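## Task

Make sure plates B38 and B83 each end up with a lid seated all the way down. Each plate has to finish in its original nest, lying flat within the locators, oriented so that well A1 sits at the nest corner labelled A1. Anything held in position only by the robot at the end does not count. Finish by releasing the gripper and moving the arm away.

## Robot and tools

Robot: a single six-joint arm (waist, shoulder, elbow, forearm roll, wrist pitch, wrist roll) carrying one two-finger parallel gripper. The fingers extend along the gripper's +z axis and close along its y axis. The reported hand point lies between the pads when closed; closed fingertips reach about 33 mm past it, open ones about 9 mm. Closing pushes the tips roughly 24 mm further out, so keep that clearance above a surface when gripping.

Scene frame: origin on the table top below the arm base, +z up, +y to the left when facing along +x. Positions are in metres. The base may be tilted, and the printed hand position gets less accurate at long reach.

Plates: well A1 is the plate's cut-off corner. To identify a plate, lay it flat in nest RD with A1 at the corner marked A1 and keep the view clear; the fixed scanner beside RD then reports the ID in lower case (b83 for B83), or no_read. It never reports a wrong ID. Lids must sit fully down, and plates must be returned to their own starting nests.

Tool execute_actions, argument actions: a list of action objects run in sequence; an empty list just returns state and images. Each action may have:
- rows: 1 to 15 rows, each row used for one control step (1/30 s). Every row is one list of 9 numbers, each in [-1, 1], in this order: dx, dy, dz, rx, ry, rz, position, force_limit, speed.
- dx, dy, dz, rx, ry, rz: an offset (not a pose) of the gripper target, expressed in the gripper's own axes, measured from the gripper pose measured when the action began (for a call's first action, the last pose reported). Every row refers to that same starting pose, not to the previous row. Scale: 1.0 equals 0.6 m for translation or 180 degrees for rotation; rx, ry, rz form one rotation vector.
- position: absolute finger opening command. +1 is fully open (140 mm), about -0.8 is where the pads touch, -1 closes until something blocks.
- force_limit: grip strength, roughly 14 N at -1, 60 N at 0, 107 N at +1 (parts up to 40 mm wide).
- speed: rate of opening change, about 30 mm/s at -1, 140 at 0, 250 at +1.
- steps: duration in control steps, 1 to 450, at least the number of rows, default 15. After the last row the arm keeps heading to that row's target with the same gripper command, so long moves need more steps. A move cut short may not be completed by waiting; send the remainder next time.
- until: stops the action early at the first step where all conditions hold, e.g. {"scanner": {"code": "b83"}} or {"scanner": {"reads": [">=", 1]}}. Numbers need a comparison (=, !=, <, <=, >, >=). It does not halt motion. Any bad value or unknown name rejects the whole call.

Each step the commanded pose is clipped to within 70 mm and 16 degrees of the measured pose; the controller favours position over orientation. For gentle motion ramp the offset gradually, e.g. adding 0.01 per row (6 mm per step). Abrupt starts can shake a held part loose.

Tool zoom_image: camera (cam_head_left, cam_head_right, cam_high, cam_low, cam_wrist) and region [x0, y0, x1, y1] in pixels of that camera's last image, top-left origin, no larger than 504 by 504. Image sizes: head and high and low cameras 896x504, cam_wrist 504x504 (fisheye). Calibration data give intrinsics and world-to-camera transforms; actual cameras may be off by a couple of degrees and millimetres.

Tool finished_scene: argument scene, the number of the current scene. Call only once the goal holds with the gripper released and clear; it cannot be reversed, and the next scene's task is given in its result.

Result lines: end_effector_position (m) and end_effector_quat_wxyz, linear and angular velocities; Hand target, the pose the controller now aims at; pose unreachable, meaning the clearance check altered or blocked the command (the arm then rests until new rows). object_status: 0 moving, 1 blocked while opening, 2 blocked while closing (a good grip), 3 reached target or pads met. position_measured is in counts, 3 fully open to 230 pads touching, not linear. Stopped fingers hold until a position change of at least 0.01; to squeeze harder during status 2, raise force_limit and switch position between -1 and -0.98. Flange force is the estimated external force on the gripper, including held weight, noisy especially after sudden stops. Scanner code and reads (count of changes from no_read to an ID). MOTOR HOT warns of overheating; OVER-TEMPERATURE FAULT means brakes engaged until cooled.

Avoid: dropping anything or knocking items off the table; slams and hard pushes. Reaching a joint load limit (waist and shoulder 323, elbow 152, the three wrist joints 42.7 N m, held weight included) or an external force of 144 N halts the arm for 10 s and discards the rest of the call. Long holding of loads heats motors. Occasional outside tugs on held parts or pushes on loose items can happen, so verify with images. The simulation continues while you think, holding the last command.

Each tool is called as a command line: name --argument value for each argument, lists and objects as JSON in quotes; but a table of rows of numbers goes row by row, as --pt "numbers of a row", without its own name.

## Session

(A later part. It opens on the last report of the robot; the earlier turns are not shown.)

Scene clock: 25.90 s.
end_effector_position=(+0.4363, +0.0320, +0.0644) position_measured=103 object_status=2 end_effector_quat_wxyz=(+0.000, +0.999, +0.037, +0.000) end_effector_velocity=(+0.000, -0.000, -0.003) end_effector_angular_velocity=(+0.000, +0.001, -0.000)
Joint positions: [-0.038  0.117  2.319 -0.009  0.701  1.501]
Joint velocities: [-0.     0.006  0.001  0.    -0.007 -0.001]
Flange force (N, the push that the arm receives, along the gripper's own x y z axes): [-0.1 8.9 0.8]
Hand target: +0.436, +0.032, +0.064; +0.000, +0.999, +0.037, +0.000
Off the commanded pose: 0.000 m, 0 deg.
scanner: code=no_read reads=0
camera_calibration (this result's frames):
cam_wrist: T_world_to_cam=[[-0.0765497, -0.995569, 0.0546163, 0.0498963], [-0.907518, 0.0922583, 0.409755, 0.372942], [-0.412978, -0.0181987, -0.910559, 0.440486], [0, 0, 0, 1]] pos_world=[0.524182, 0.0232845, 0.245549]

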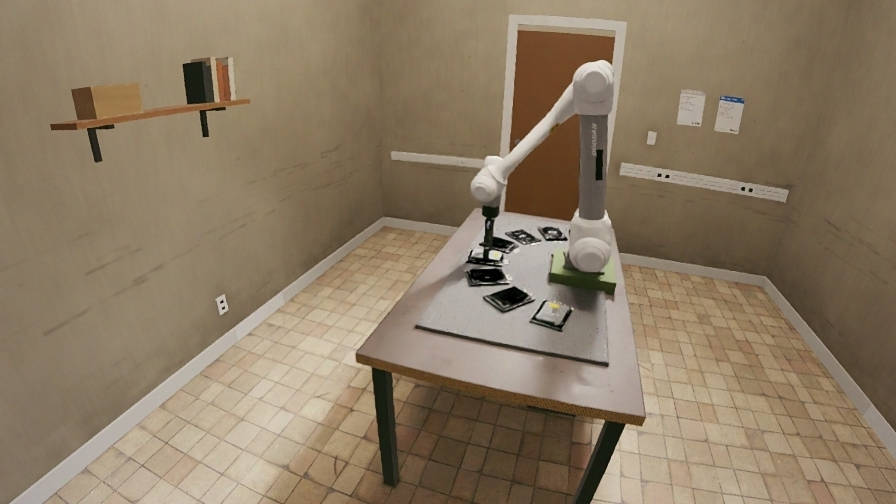

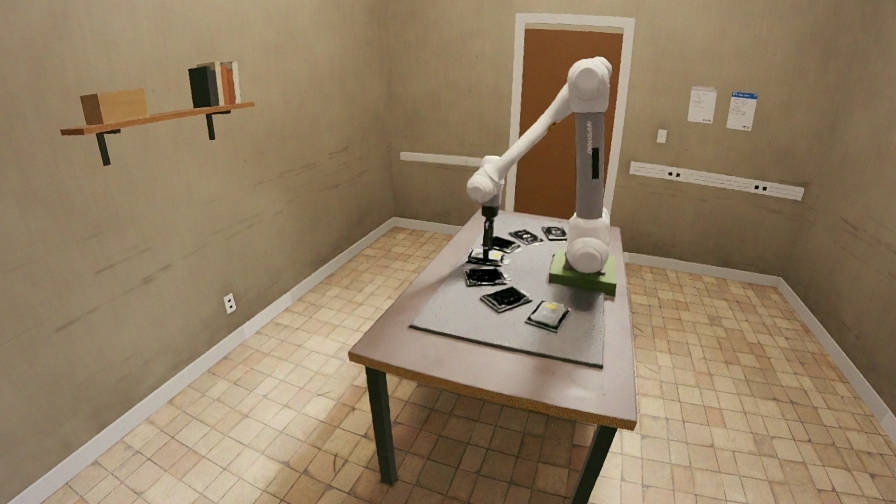

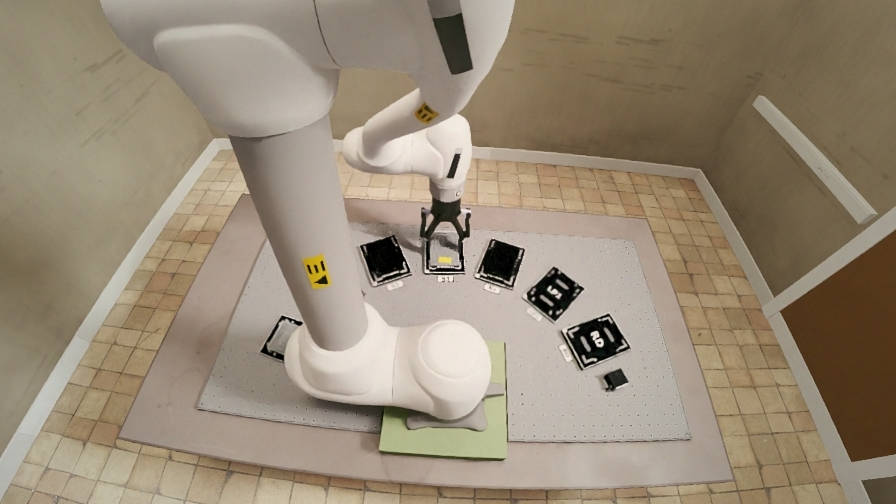

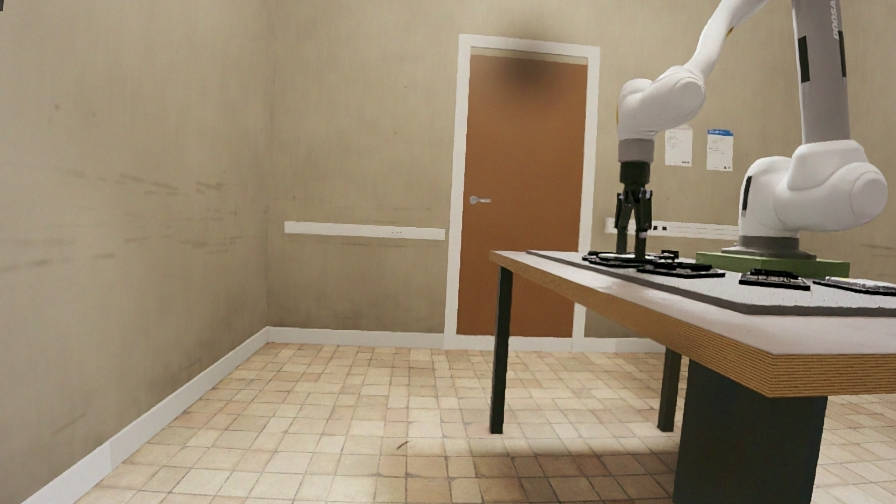

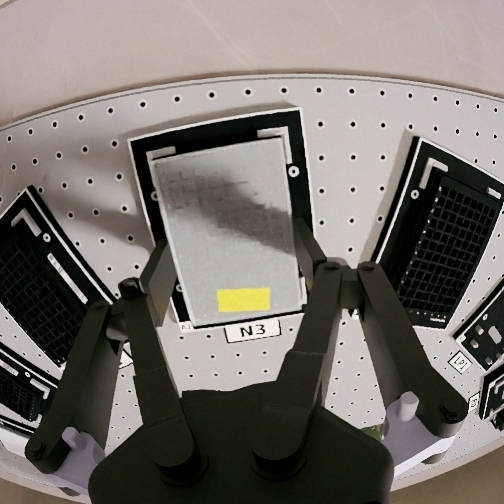

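execute_actions --actions '[]'

Scene clock: 26.43 s.
end_effector_position=(+0.4362, +0.0320, +0.0642) position_measured=103 object_status=2 end_effector_quat_wxyz=(+0.000, +0.999, +0.037, +0.000) end_effector_velocity=(-0.000, +0.000, -0.000) end_effector_angular_velocity=(+0.001, +0.001, -0.002)
Joint positions: [-0.038  0.118  2.319 -0.009  0.701  1.501]
Joint velocities: [-0.001  0.     0.     0.001  0.    -0.   ]
Flange force (N, the push that the arm receives, along the gripper's own x y z axes): [-5.4 9.2 -18.8]
Hand target: +0.436, +0.032, +0.064; +0.000, +0.999, +0.037, +0.000
Off the commanded pose: 0.000 m, 0 deg.
scanner: code=no_read reads=0
camera_calibration (this result's frames):
cam_wrist: T_world_to_cam=[[-0.0765433, -0.995569, 0.0546178, 0.0499048], [-0.907522, 0.092253, 0.409749, 0.373036], [-0.412972, -0.0182033, -0.910562, 0.440271], [0, 0, 0, 1]] pos_world=[0.524177, 0.0232844, 0.245318]

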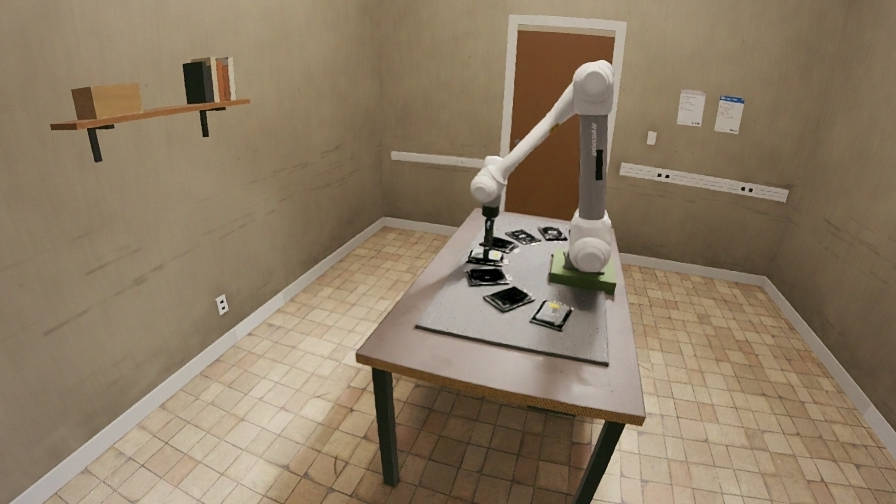

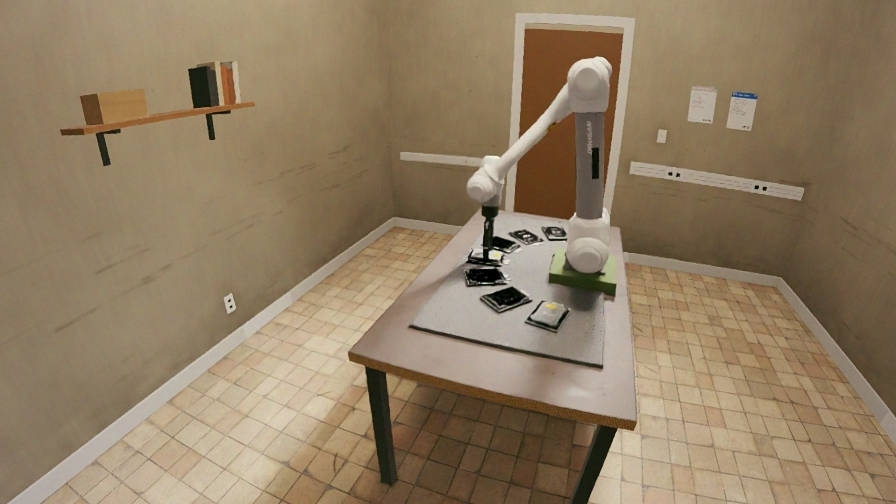

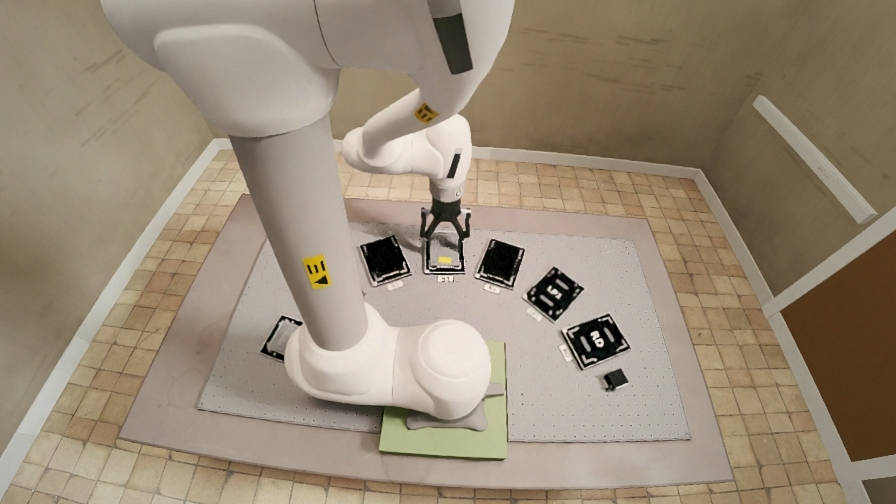

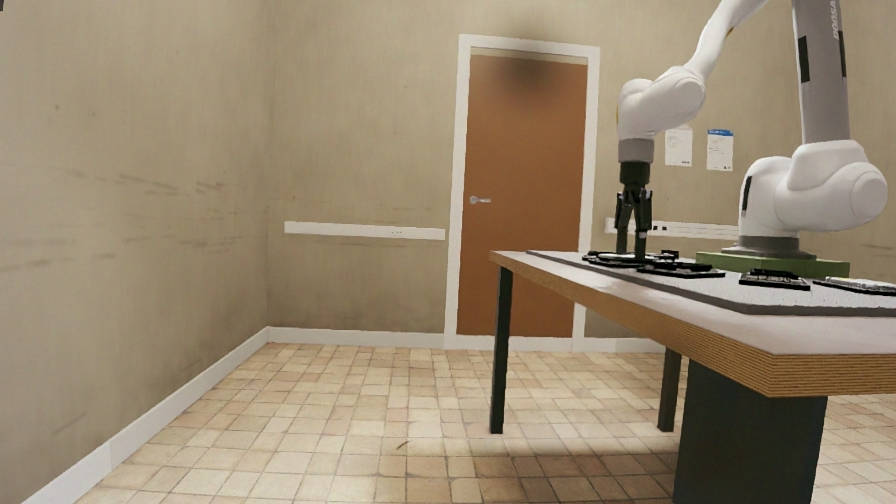

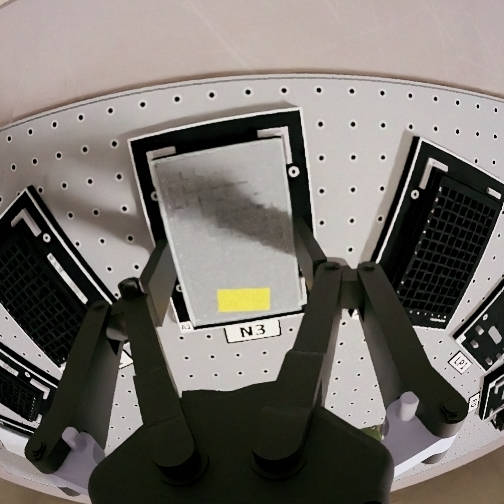

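execute_actions --actions '[{"rows": [[0,0,-0.0003,0,0,0,0.6,-0.5,-0.5]], "steps": 1}]'

zoom_image --camera "cam_head_left" --region '[450, 230, 600, 345]'

zoom_image --camera "cam_head_right" --region '[450, 230, 600, 345]'

Scene clock: 26.57 s.
end_effector_position=(+0.4362, +0.0320, +0.0642) position_measured=103 object_status=0 end_effector_quat_wxyz=(+0.000, +0.999, +0.037, +0.000) end_effector_velocity=(+0.000, +0.000, -0.000) end_effector_angular_velocity=(+0.001, -0.000, +0.001)
Joint positions: [-0.038  0.118  2.319 -0.009  0.701  1.501]
Joint velocities: [ 0.     0.    -0.     0.001 -0.    -0.001]
Flange force (N, the push that the arm receives, along the gripper's own x y z axes): [-7.9 7.6 -20.9]
Hand target: +0.436, +0.032, +0.064; +0.000, +0.999, +0.037, +0.000
Off the commanded pose: 0.000 m, 0 deg.
scanner: code=no_read reads=0
camera_calibration (this result's frames):
cam_wrist: T_world_to_cam=[[-0.0765452, -0.995569, 0.0546185, 0.0499045], [-0.907518, 0.0922552, 0.409757, 0.373031], [-0.41298, -0.0182023, -0.910558, 0.440269], [0, 0, 0, 1]] pos_world=[0.524175, 0.0232832, 0.245312]

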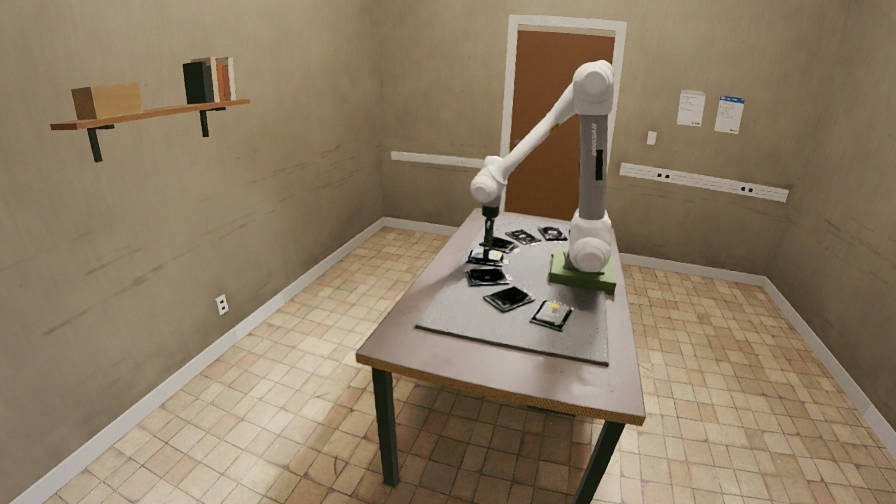

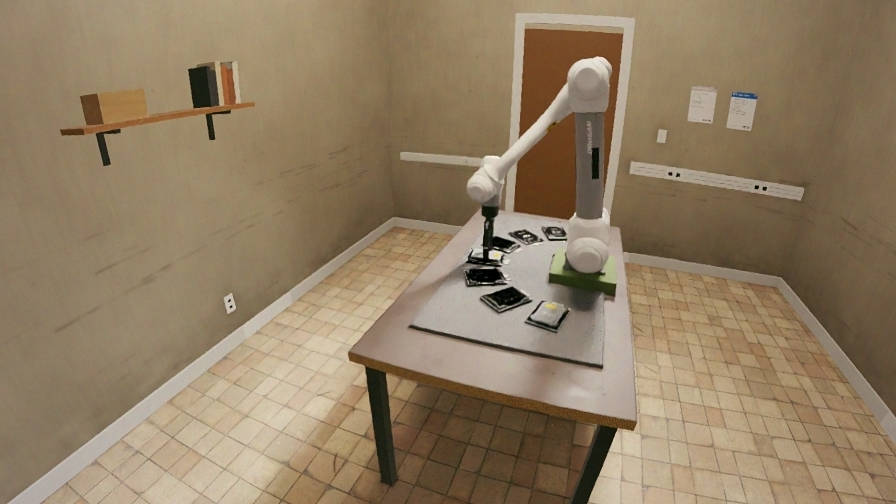

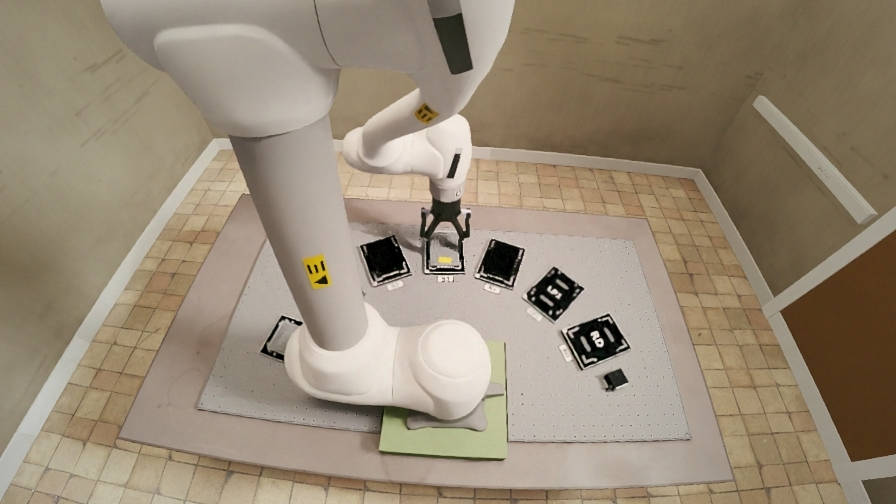

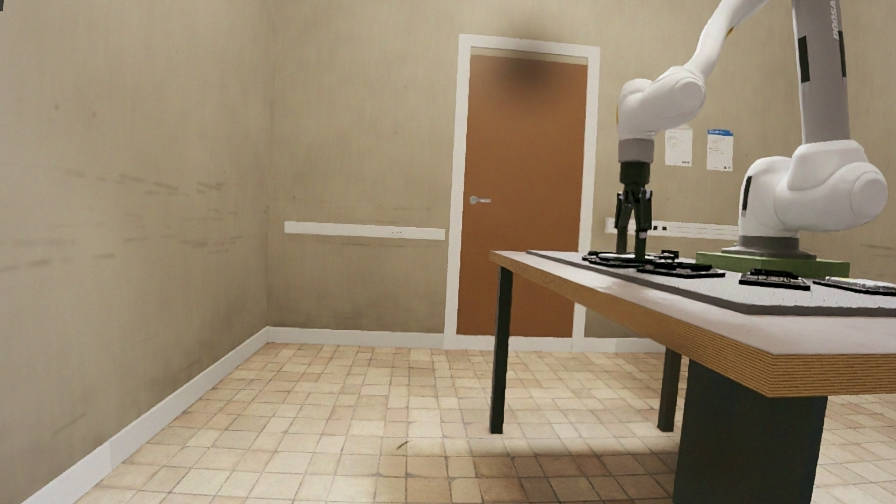

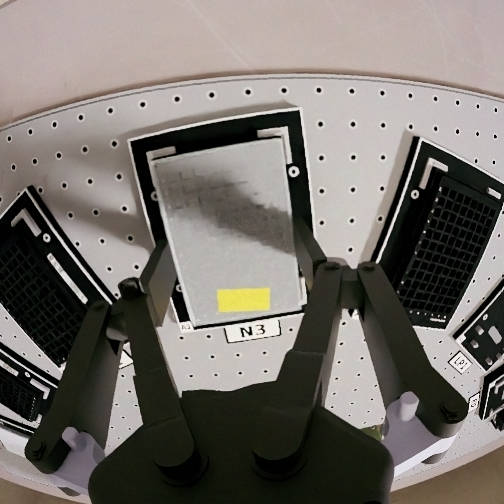

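Region (450, 230, 600, 345) of cam_head_left's 896x504 image, scaled by 3.360, with more detail than that image has; it fills the top 386 rows of this view, and the rest is white.

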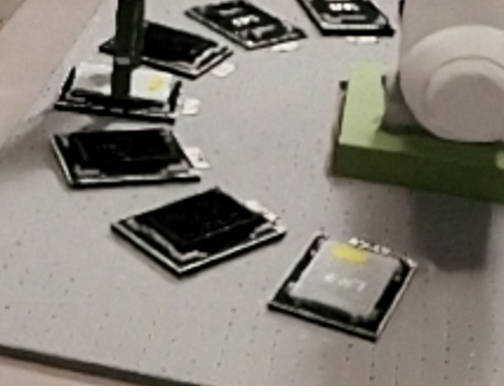

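Region (450, 230, 600, 345) of cam_head_right's 896x504 image, scaled by 3.360, with more detail than that image has; it fills the top 386 rows of this view, and the rest is white.

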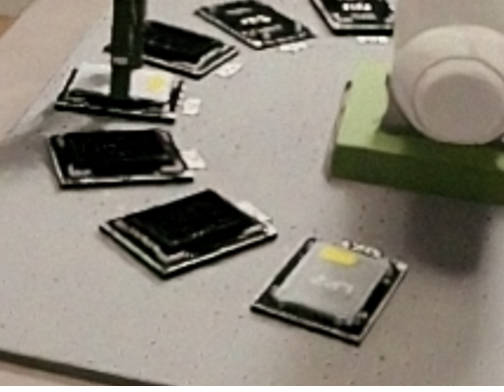

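execute_actions --actions '[]'

zoom_image --camera "cam_high" --region '[240, 220, 440, 380]'

Scene clock: 29.27 s.
end_effector_position=(+0.4362, +0.0320, +0.0644) position_measured=53 object_status=3 end_effector_quat_wxyz=(+0.000, +0.999, +0.037, +0.000) end_effector_velocity=(-0.000, -0.000, -0.000) end_effector_angular_velocity=(-0.000, +0.000, -0.002)
Joint positions: [-0.038  0.117  2.319 -0.009  0.701  1.501]
Joint velocities: [-0.001  0.     0.    -0.    -0.     0.001]
Flange force (N, the push that the arm receives, along the gripper's own x y z axes): [-2.0 1.9 4.1]
Hand target: +0.436, +0.032, +0.064; +0.000, +0.999, +0.037, +0.000
Off the commanded pose: 0.000 m, 0 deg.
scanner: code=no_read reads=0
camera_calibration (this result's frames):
cam_wrist: T_world_to_cam=[[-0.0765481, -0.995569, 0.0546206, 0.049894], [-0.907522, 0.0922585, 0.409747, 0.372962], [-0.412971, -0.018204, -0.910562, 0.440435], [0, 0, 0, 1]] pos_world=[0.524177, 0.0232816, 0.245498]

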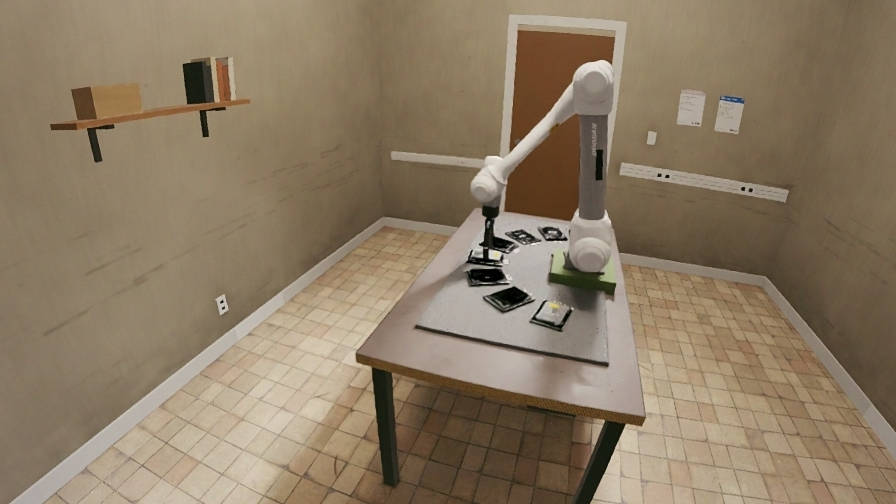

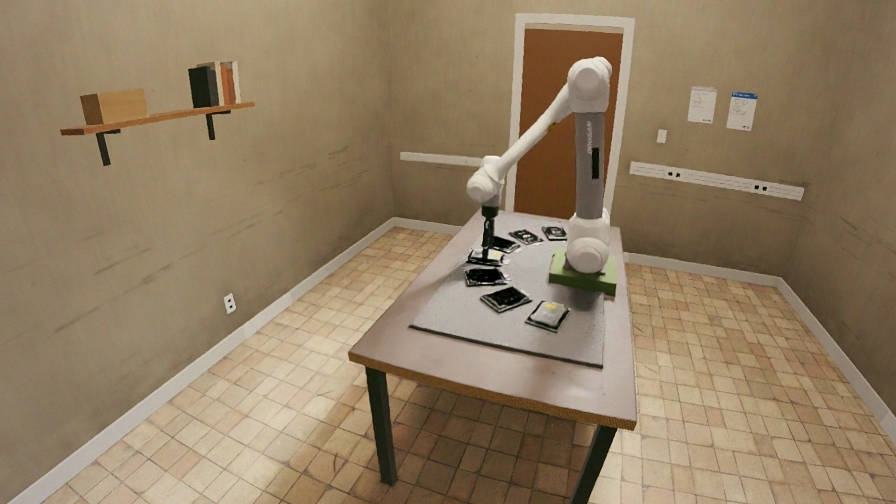

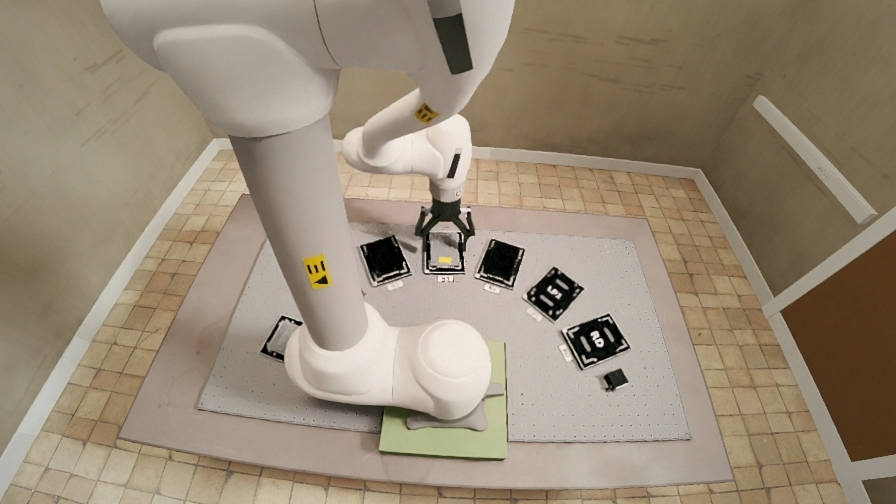

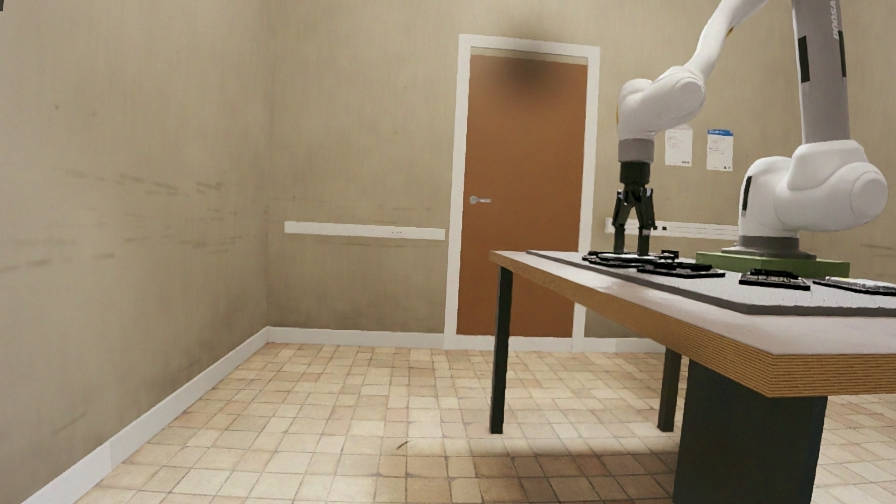

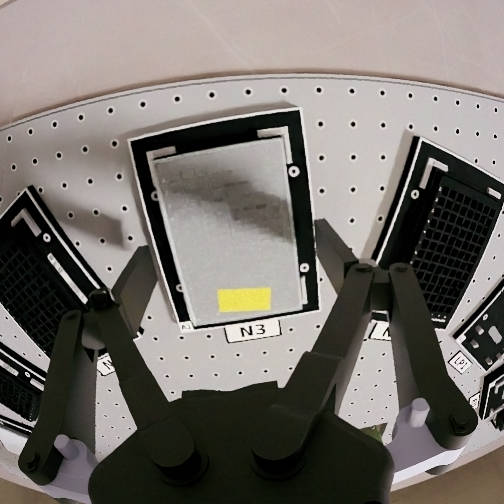

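Region (240, 220, 440, 380) of cam_high's 896x504 image, scaled by 2.520, with more detail than that image has; it fills the top 403 rows of this view, and the rest is white.

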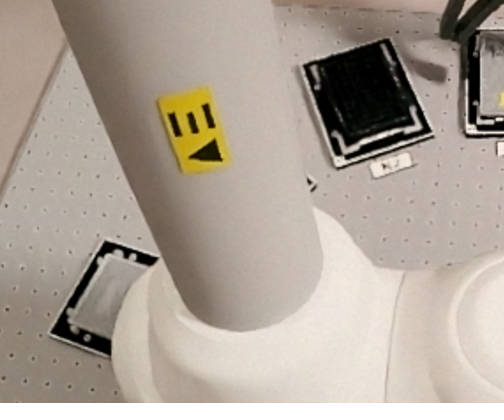

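execute_actions --actions '[{"rows": [ [0,0,-0.0017,0,0,0,0.6,-0.5,-0.5], [0,0,-0.0061,0,0,0,0.6,-0.5,-0.5], [-0.0015,-0.0020,-0.0121,0,0,-0.0012,0.6,-0.5,-0.5], [-0.0051,-0.0066,-0.0182,0,0,-0.0041,0.6,-0.5,-0.5], [-0.0112,-0.0145,-0.0225,0,0,-0.0091,0.6,-0.5,-0.5], [-0.0193,-0.0251,-0.0242,0,0,-0.0157,0.6,-0.5,-0.5], [-0.0305,-0.0397,-0.0242,0,0,-0.0248,0.6,-0.5,-0.5], [-0.0447,-0.0582,-0.0242,0,0,-0.0363,0.6,-0.5,-0.5], [-0.0619,-0.0806,-0.0242,0,0,-0.0503,0.42,-0.5,-0.5], [-0.0822,-0.1071,-0.0242,0,0,-0.0668,0.42,-0.5,-0.5], [-0.1066,-0.1388,-0.0242,0,0,-0.0867,0.42,-0.5,-0.5], [-0.1320,-0.1718,-0.0242,0,0,-0.1073,0.42,-0.5,-0.5], [-0.1574,-0.2049,-0.0242,0,0,-0.1279,0.42,-0.5,-0.5], [-0.1828,-0.2379,-0.0242,0,0,-0.1485,0.42,-0.5,-0.5], [-0.5071,-0.6601,-0.0126,0,0,-0.4121,0.42,-0.5,-0.5] ], "steps": 42}]'

Scene clock: 31.93 s.
end_effector_position=(+0.1585, +0.3224, +0.0733) position_measured=76 object_status=3 end_effector_quat_wxyz=(-0.008, +0.772, +0.635, -0.000) end_effector_velocity=(-0.217, +0.279, +0.012) end_effector_angular_velocity=(+0.022, +0.037, -0.029)
Joint positions: [ 0.971 -0.013  2.444  0.016  0.709  1.19 ]
Joint velocities: [ 0.893  0.23  -0.25   0.063  0.012  0.874]
Flange force (N, the push that the arm receives, along the gripper's own x y z axes): [-2.6 6.3 7.4]
Hand target: +0.127, +0.362, +0.075; -0.010, +0.773, +0.635, -0.001
Off the commanded pose: 0.099 m, 1 deg; position clipped at the last step of the last action.
scanner: code=no_read reads=0
camera_calibration (this result's frames):
cam_wrist: T_world_to_cam=[[0.939989, -0.338931, 0.0393155, -0.0544849], [-0.325263, -0.855299, 0.40332, 0.304107], [-0.103071, -0.391904, -0.914214, 0.410733], [0, 0, 0, 1]] pos_world=[0.192465, 0.402604, 0.254987]

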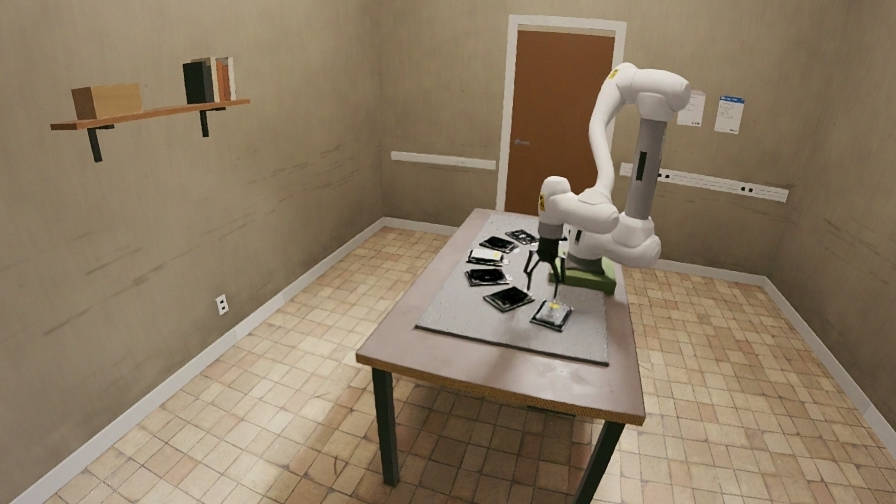

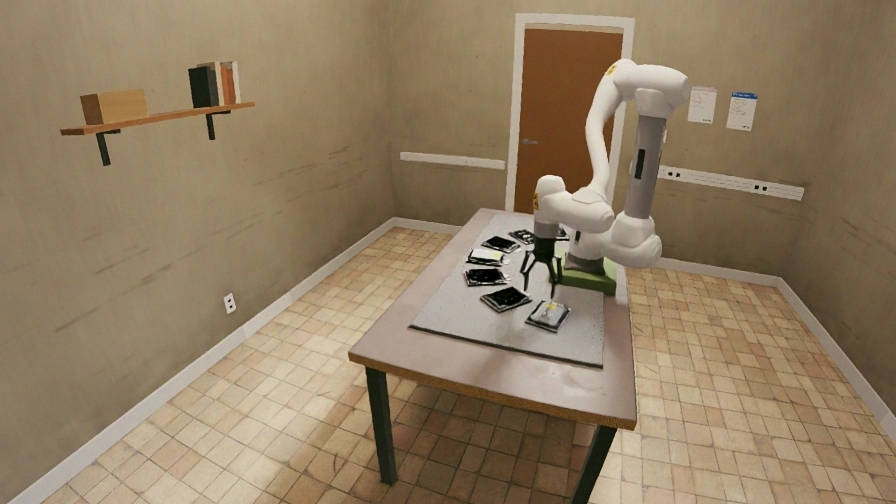

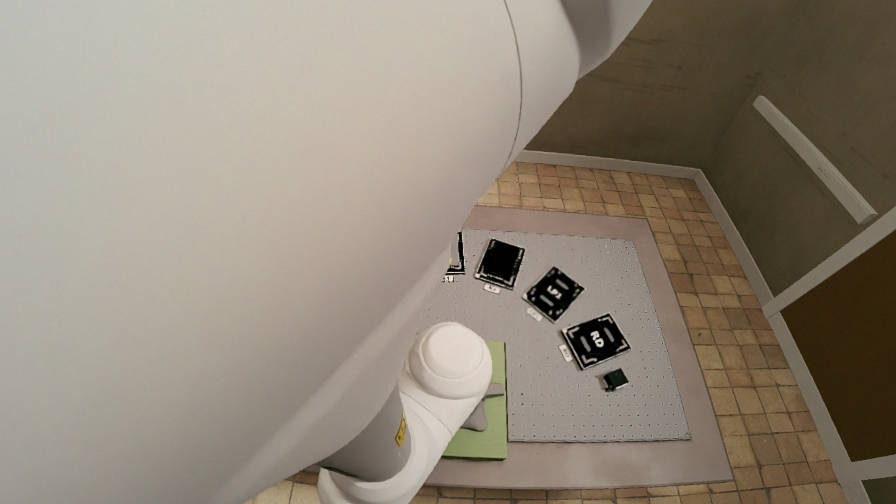

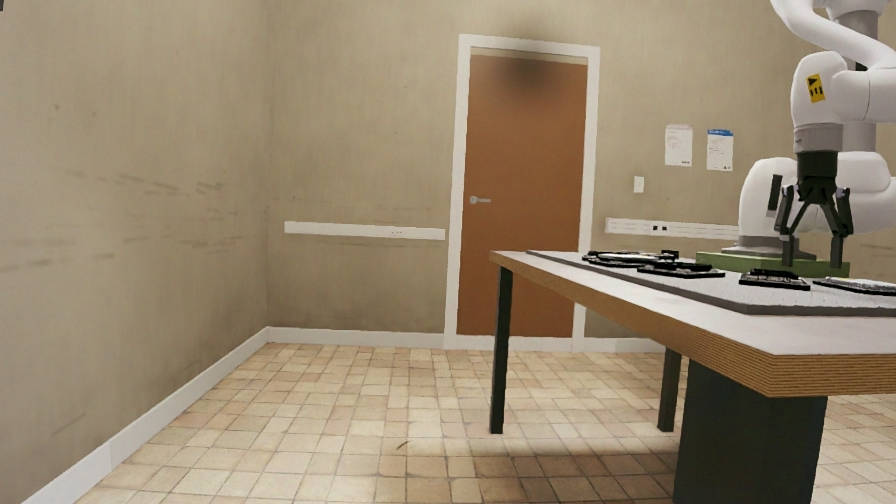

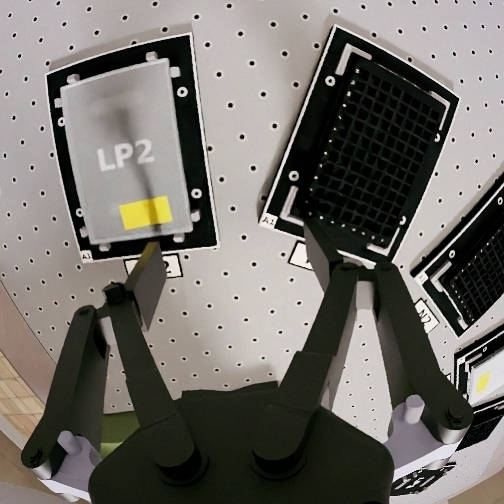

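execute_actions --actions '[]'

Scene clock: 32.10 s.
end_effector_position=(+0.1297, +0.3583, +0.0746) position_measured=76 object_status=3 end_effector_quat_wxyz=(-0.010, +0.773, +0.635, -0.001) end_effector_velocity=(-0.081, +0.094, +0.003) end_effector_angular_velocity=(-0.000, +0.002, +0.006)
Joint positions: [1.085 0.019 2.408 0.02  0.711 1.302]
Joint velocities: [ 0.299  0.092 -0.1    0.001  0.005  0.292]
Flange force (N, the push that the arm receives, along the gripper's own x y z axes): [-1.8 0.3 3.4]
Hand target: +0.127, +0.362, +0.075; -0.010, +0.773, +0.635, -0.001
Off the commanded pose: 0.053 m, 1 deg; position clipped at the last step of the last action.
scanner: code=no_read reads=0
camera_calibration (this result's frames):
cam_wrist: T_world_to_cam=[[0.939605, -0.340347, 0.0361344, -0.0145124], [-0.325348, -0.855406, 0.403027, 0.325027], [-0.10626, -0.390442, -0.914475, 0.422977], [0, 0, 0, 1]] pos_world=[0.164328, 0.438239, 0.256332]

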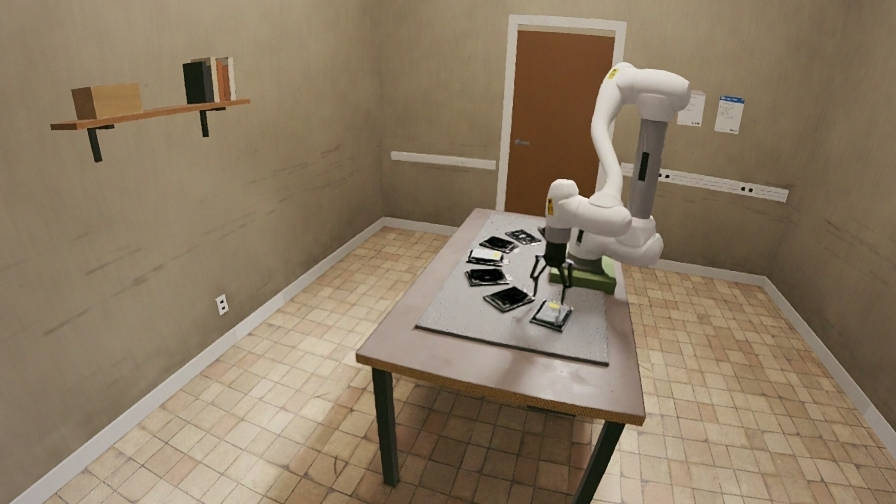

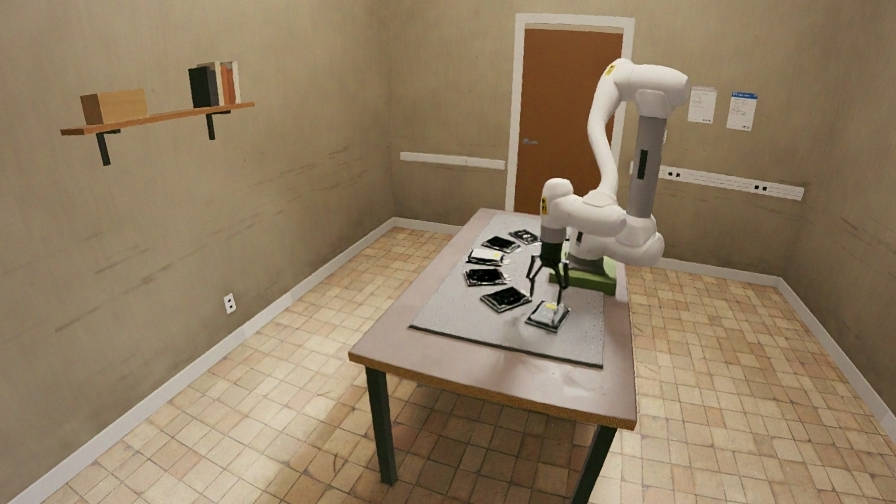

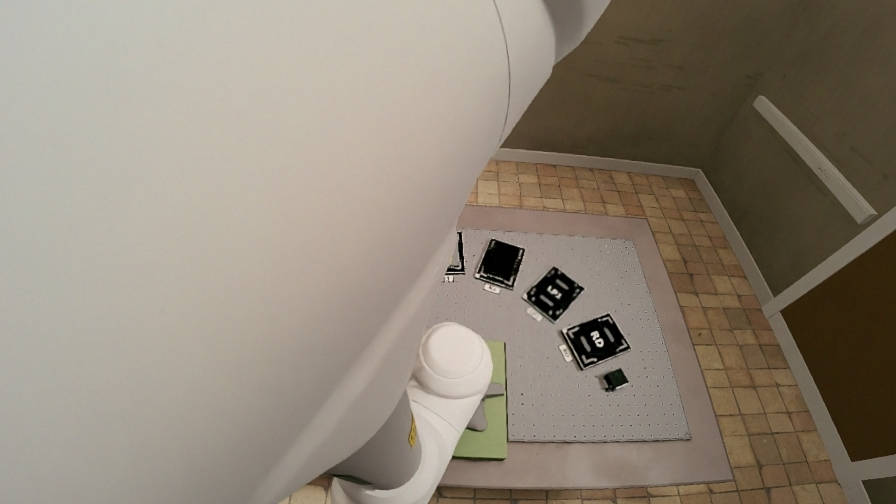

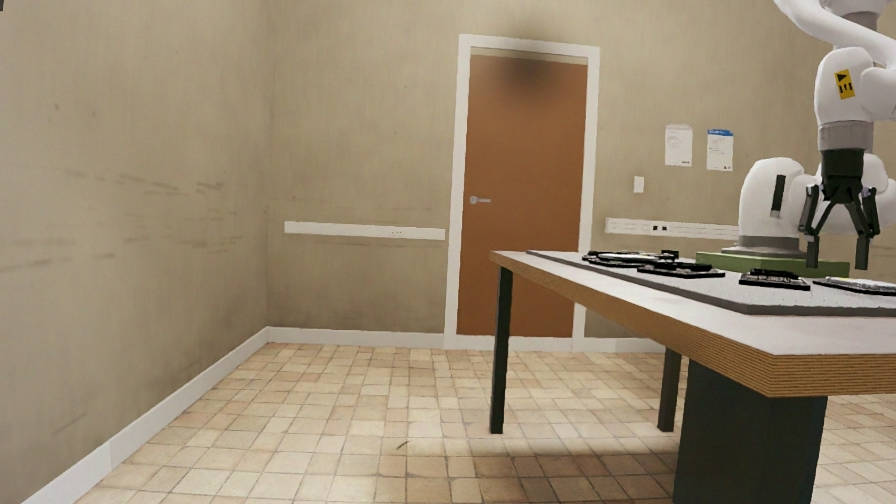

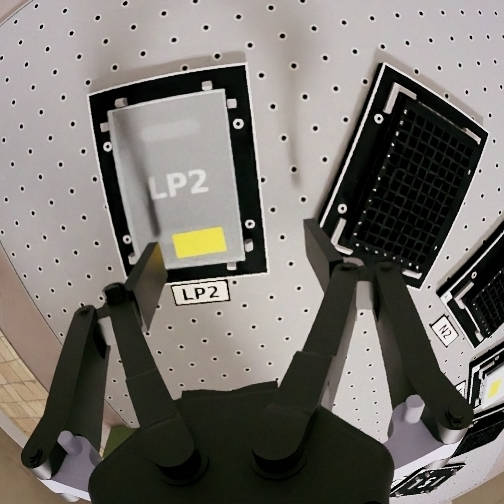

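execute_actions --actions '[]'

zoom_image --camera "cam_wrist" --region '[75, 75, 135, 135]'

zoom_image --camera "cam_wrist" --region '[215, 45, 275, 105]'

Scene clock: 32.40 s.
end_effector_position=(+0.1267, +0.3618, +0.0747) position_measured=76 object_status=3 end_effector_quat_wxyz=(-0.010, +0.773, +0.635, -0.001) end_effector_velocity=(-0.001, -0.000, -0.000) end_effector_angular_velocity=(-0.000, +0.001, +0.002)
Joint positions: [1.096 0.023 2.404 0.02  0.711 1.313]
Joint velocities: [ 0.001  0.     0.     0.     0.    -0.001]
Flange force (N, the push that the arm receives, along the gripper's own x y z axes): [1.0 0.5 7.2]
Hand target: +0.127, +0.362, +0.075; -0.010, +0.773, +0.635, -0.001
Off the commanded pose: 0.049 m, 1 deg; position clipped at the last step of the last action.
scanner: code=no_read reads=0
camera_calibration (this result's frames):
cam_wrist: T_world_to_cam=[[0.939563, -0.340474, 0.0360409, -0.0103662], [-0.325417, -0.855342, 0.403104, 0.326977], [-0.106419, -0.39047, -0.914444, 0.424143], [0, 0, 0, 1]] pos_world=[0.161281, 0.441763, 0.256423]

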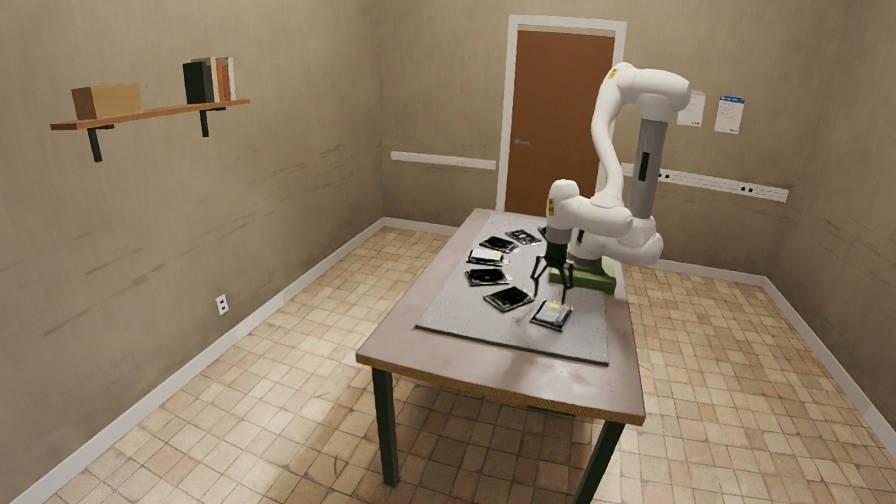

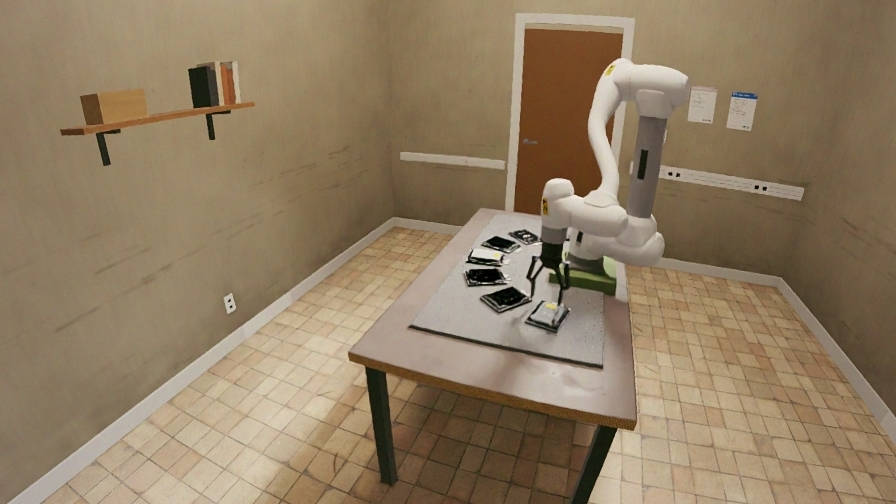

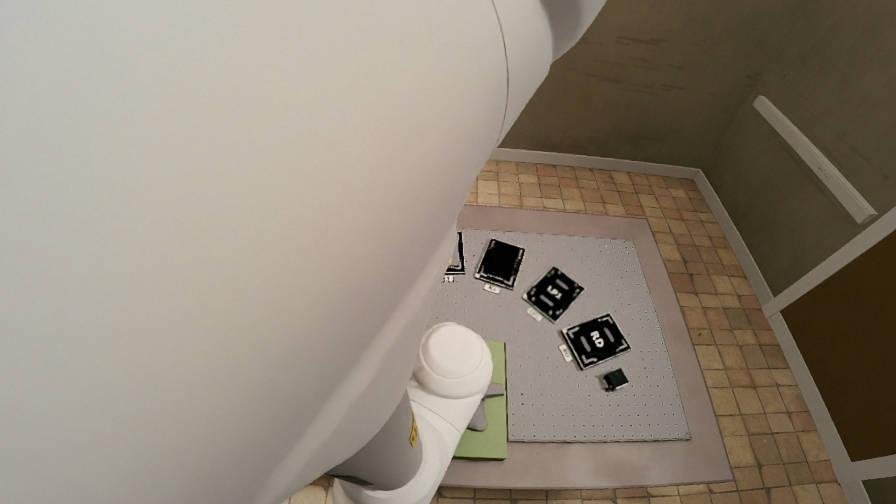

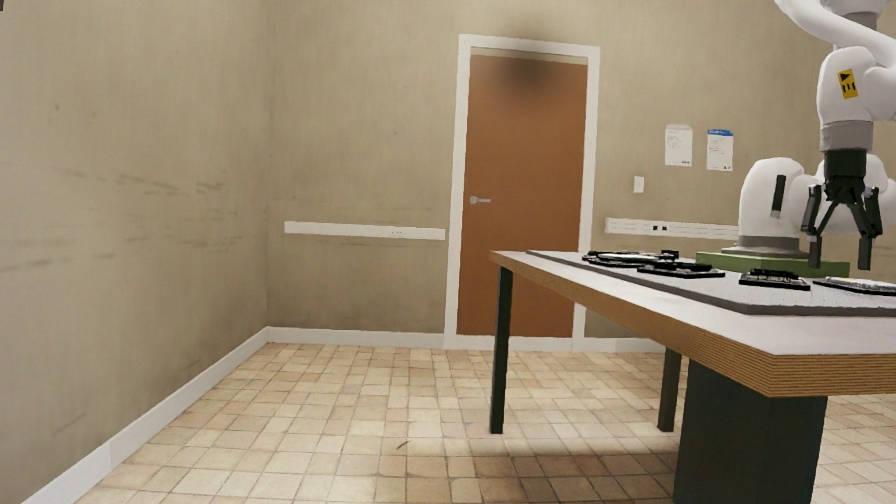

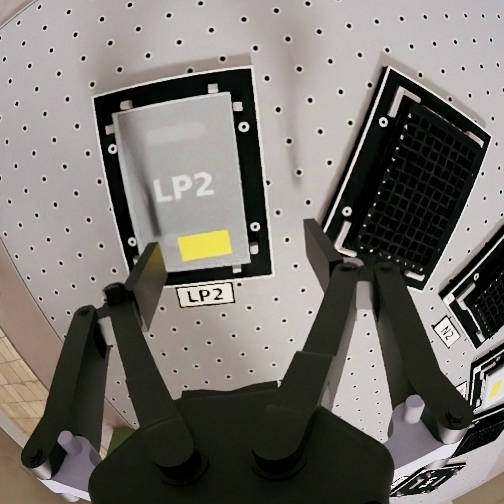

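Region (75, 75, 135, 135) of cam_wrist's 504x504 image, scaled by 8.400, with more detail than that image has.

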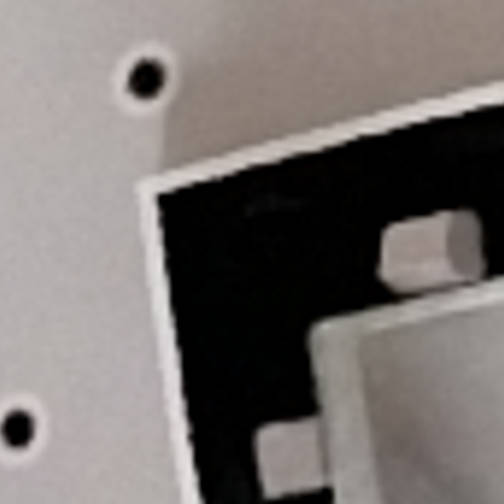

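Region (215, 45, 275, 105) of cam_wrist's 504x504 image, scaled by 8.400, with more detail than that image has.

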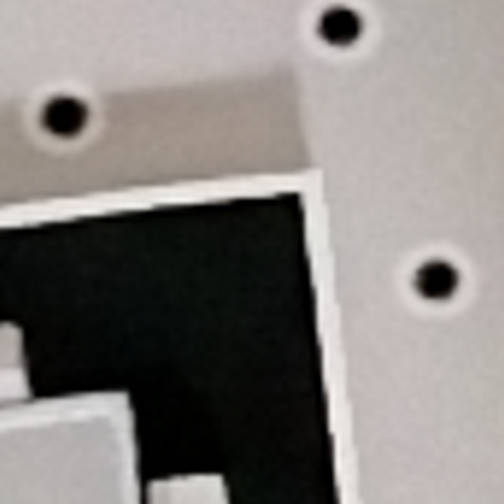

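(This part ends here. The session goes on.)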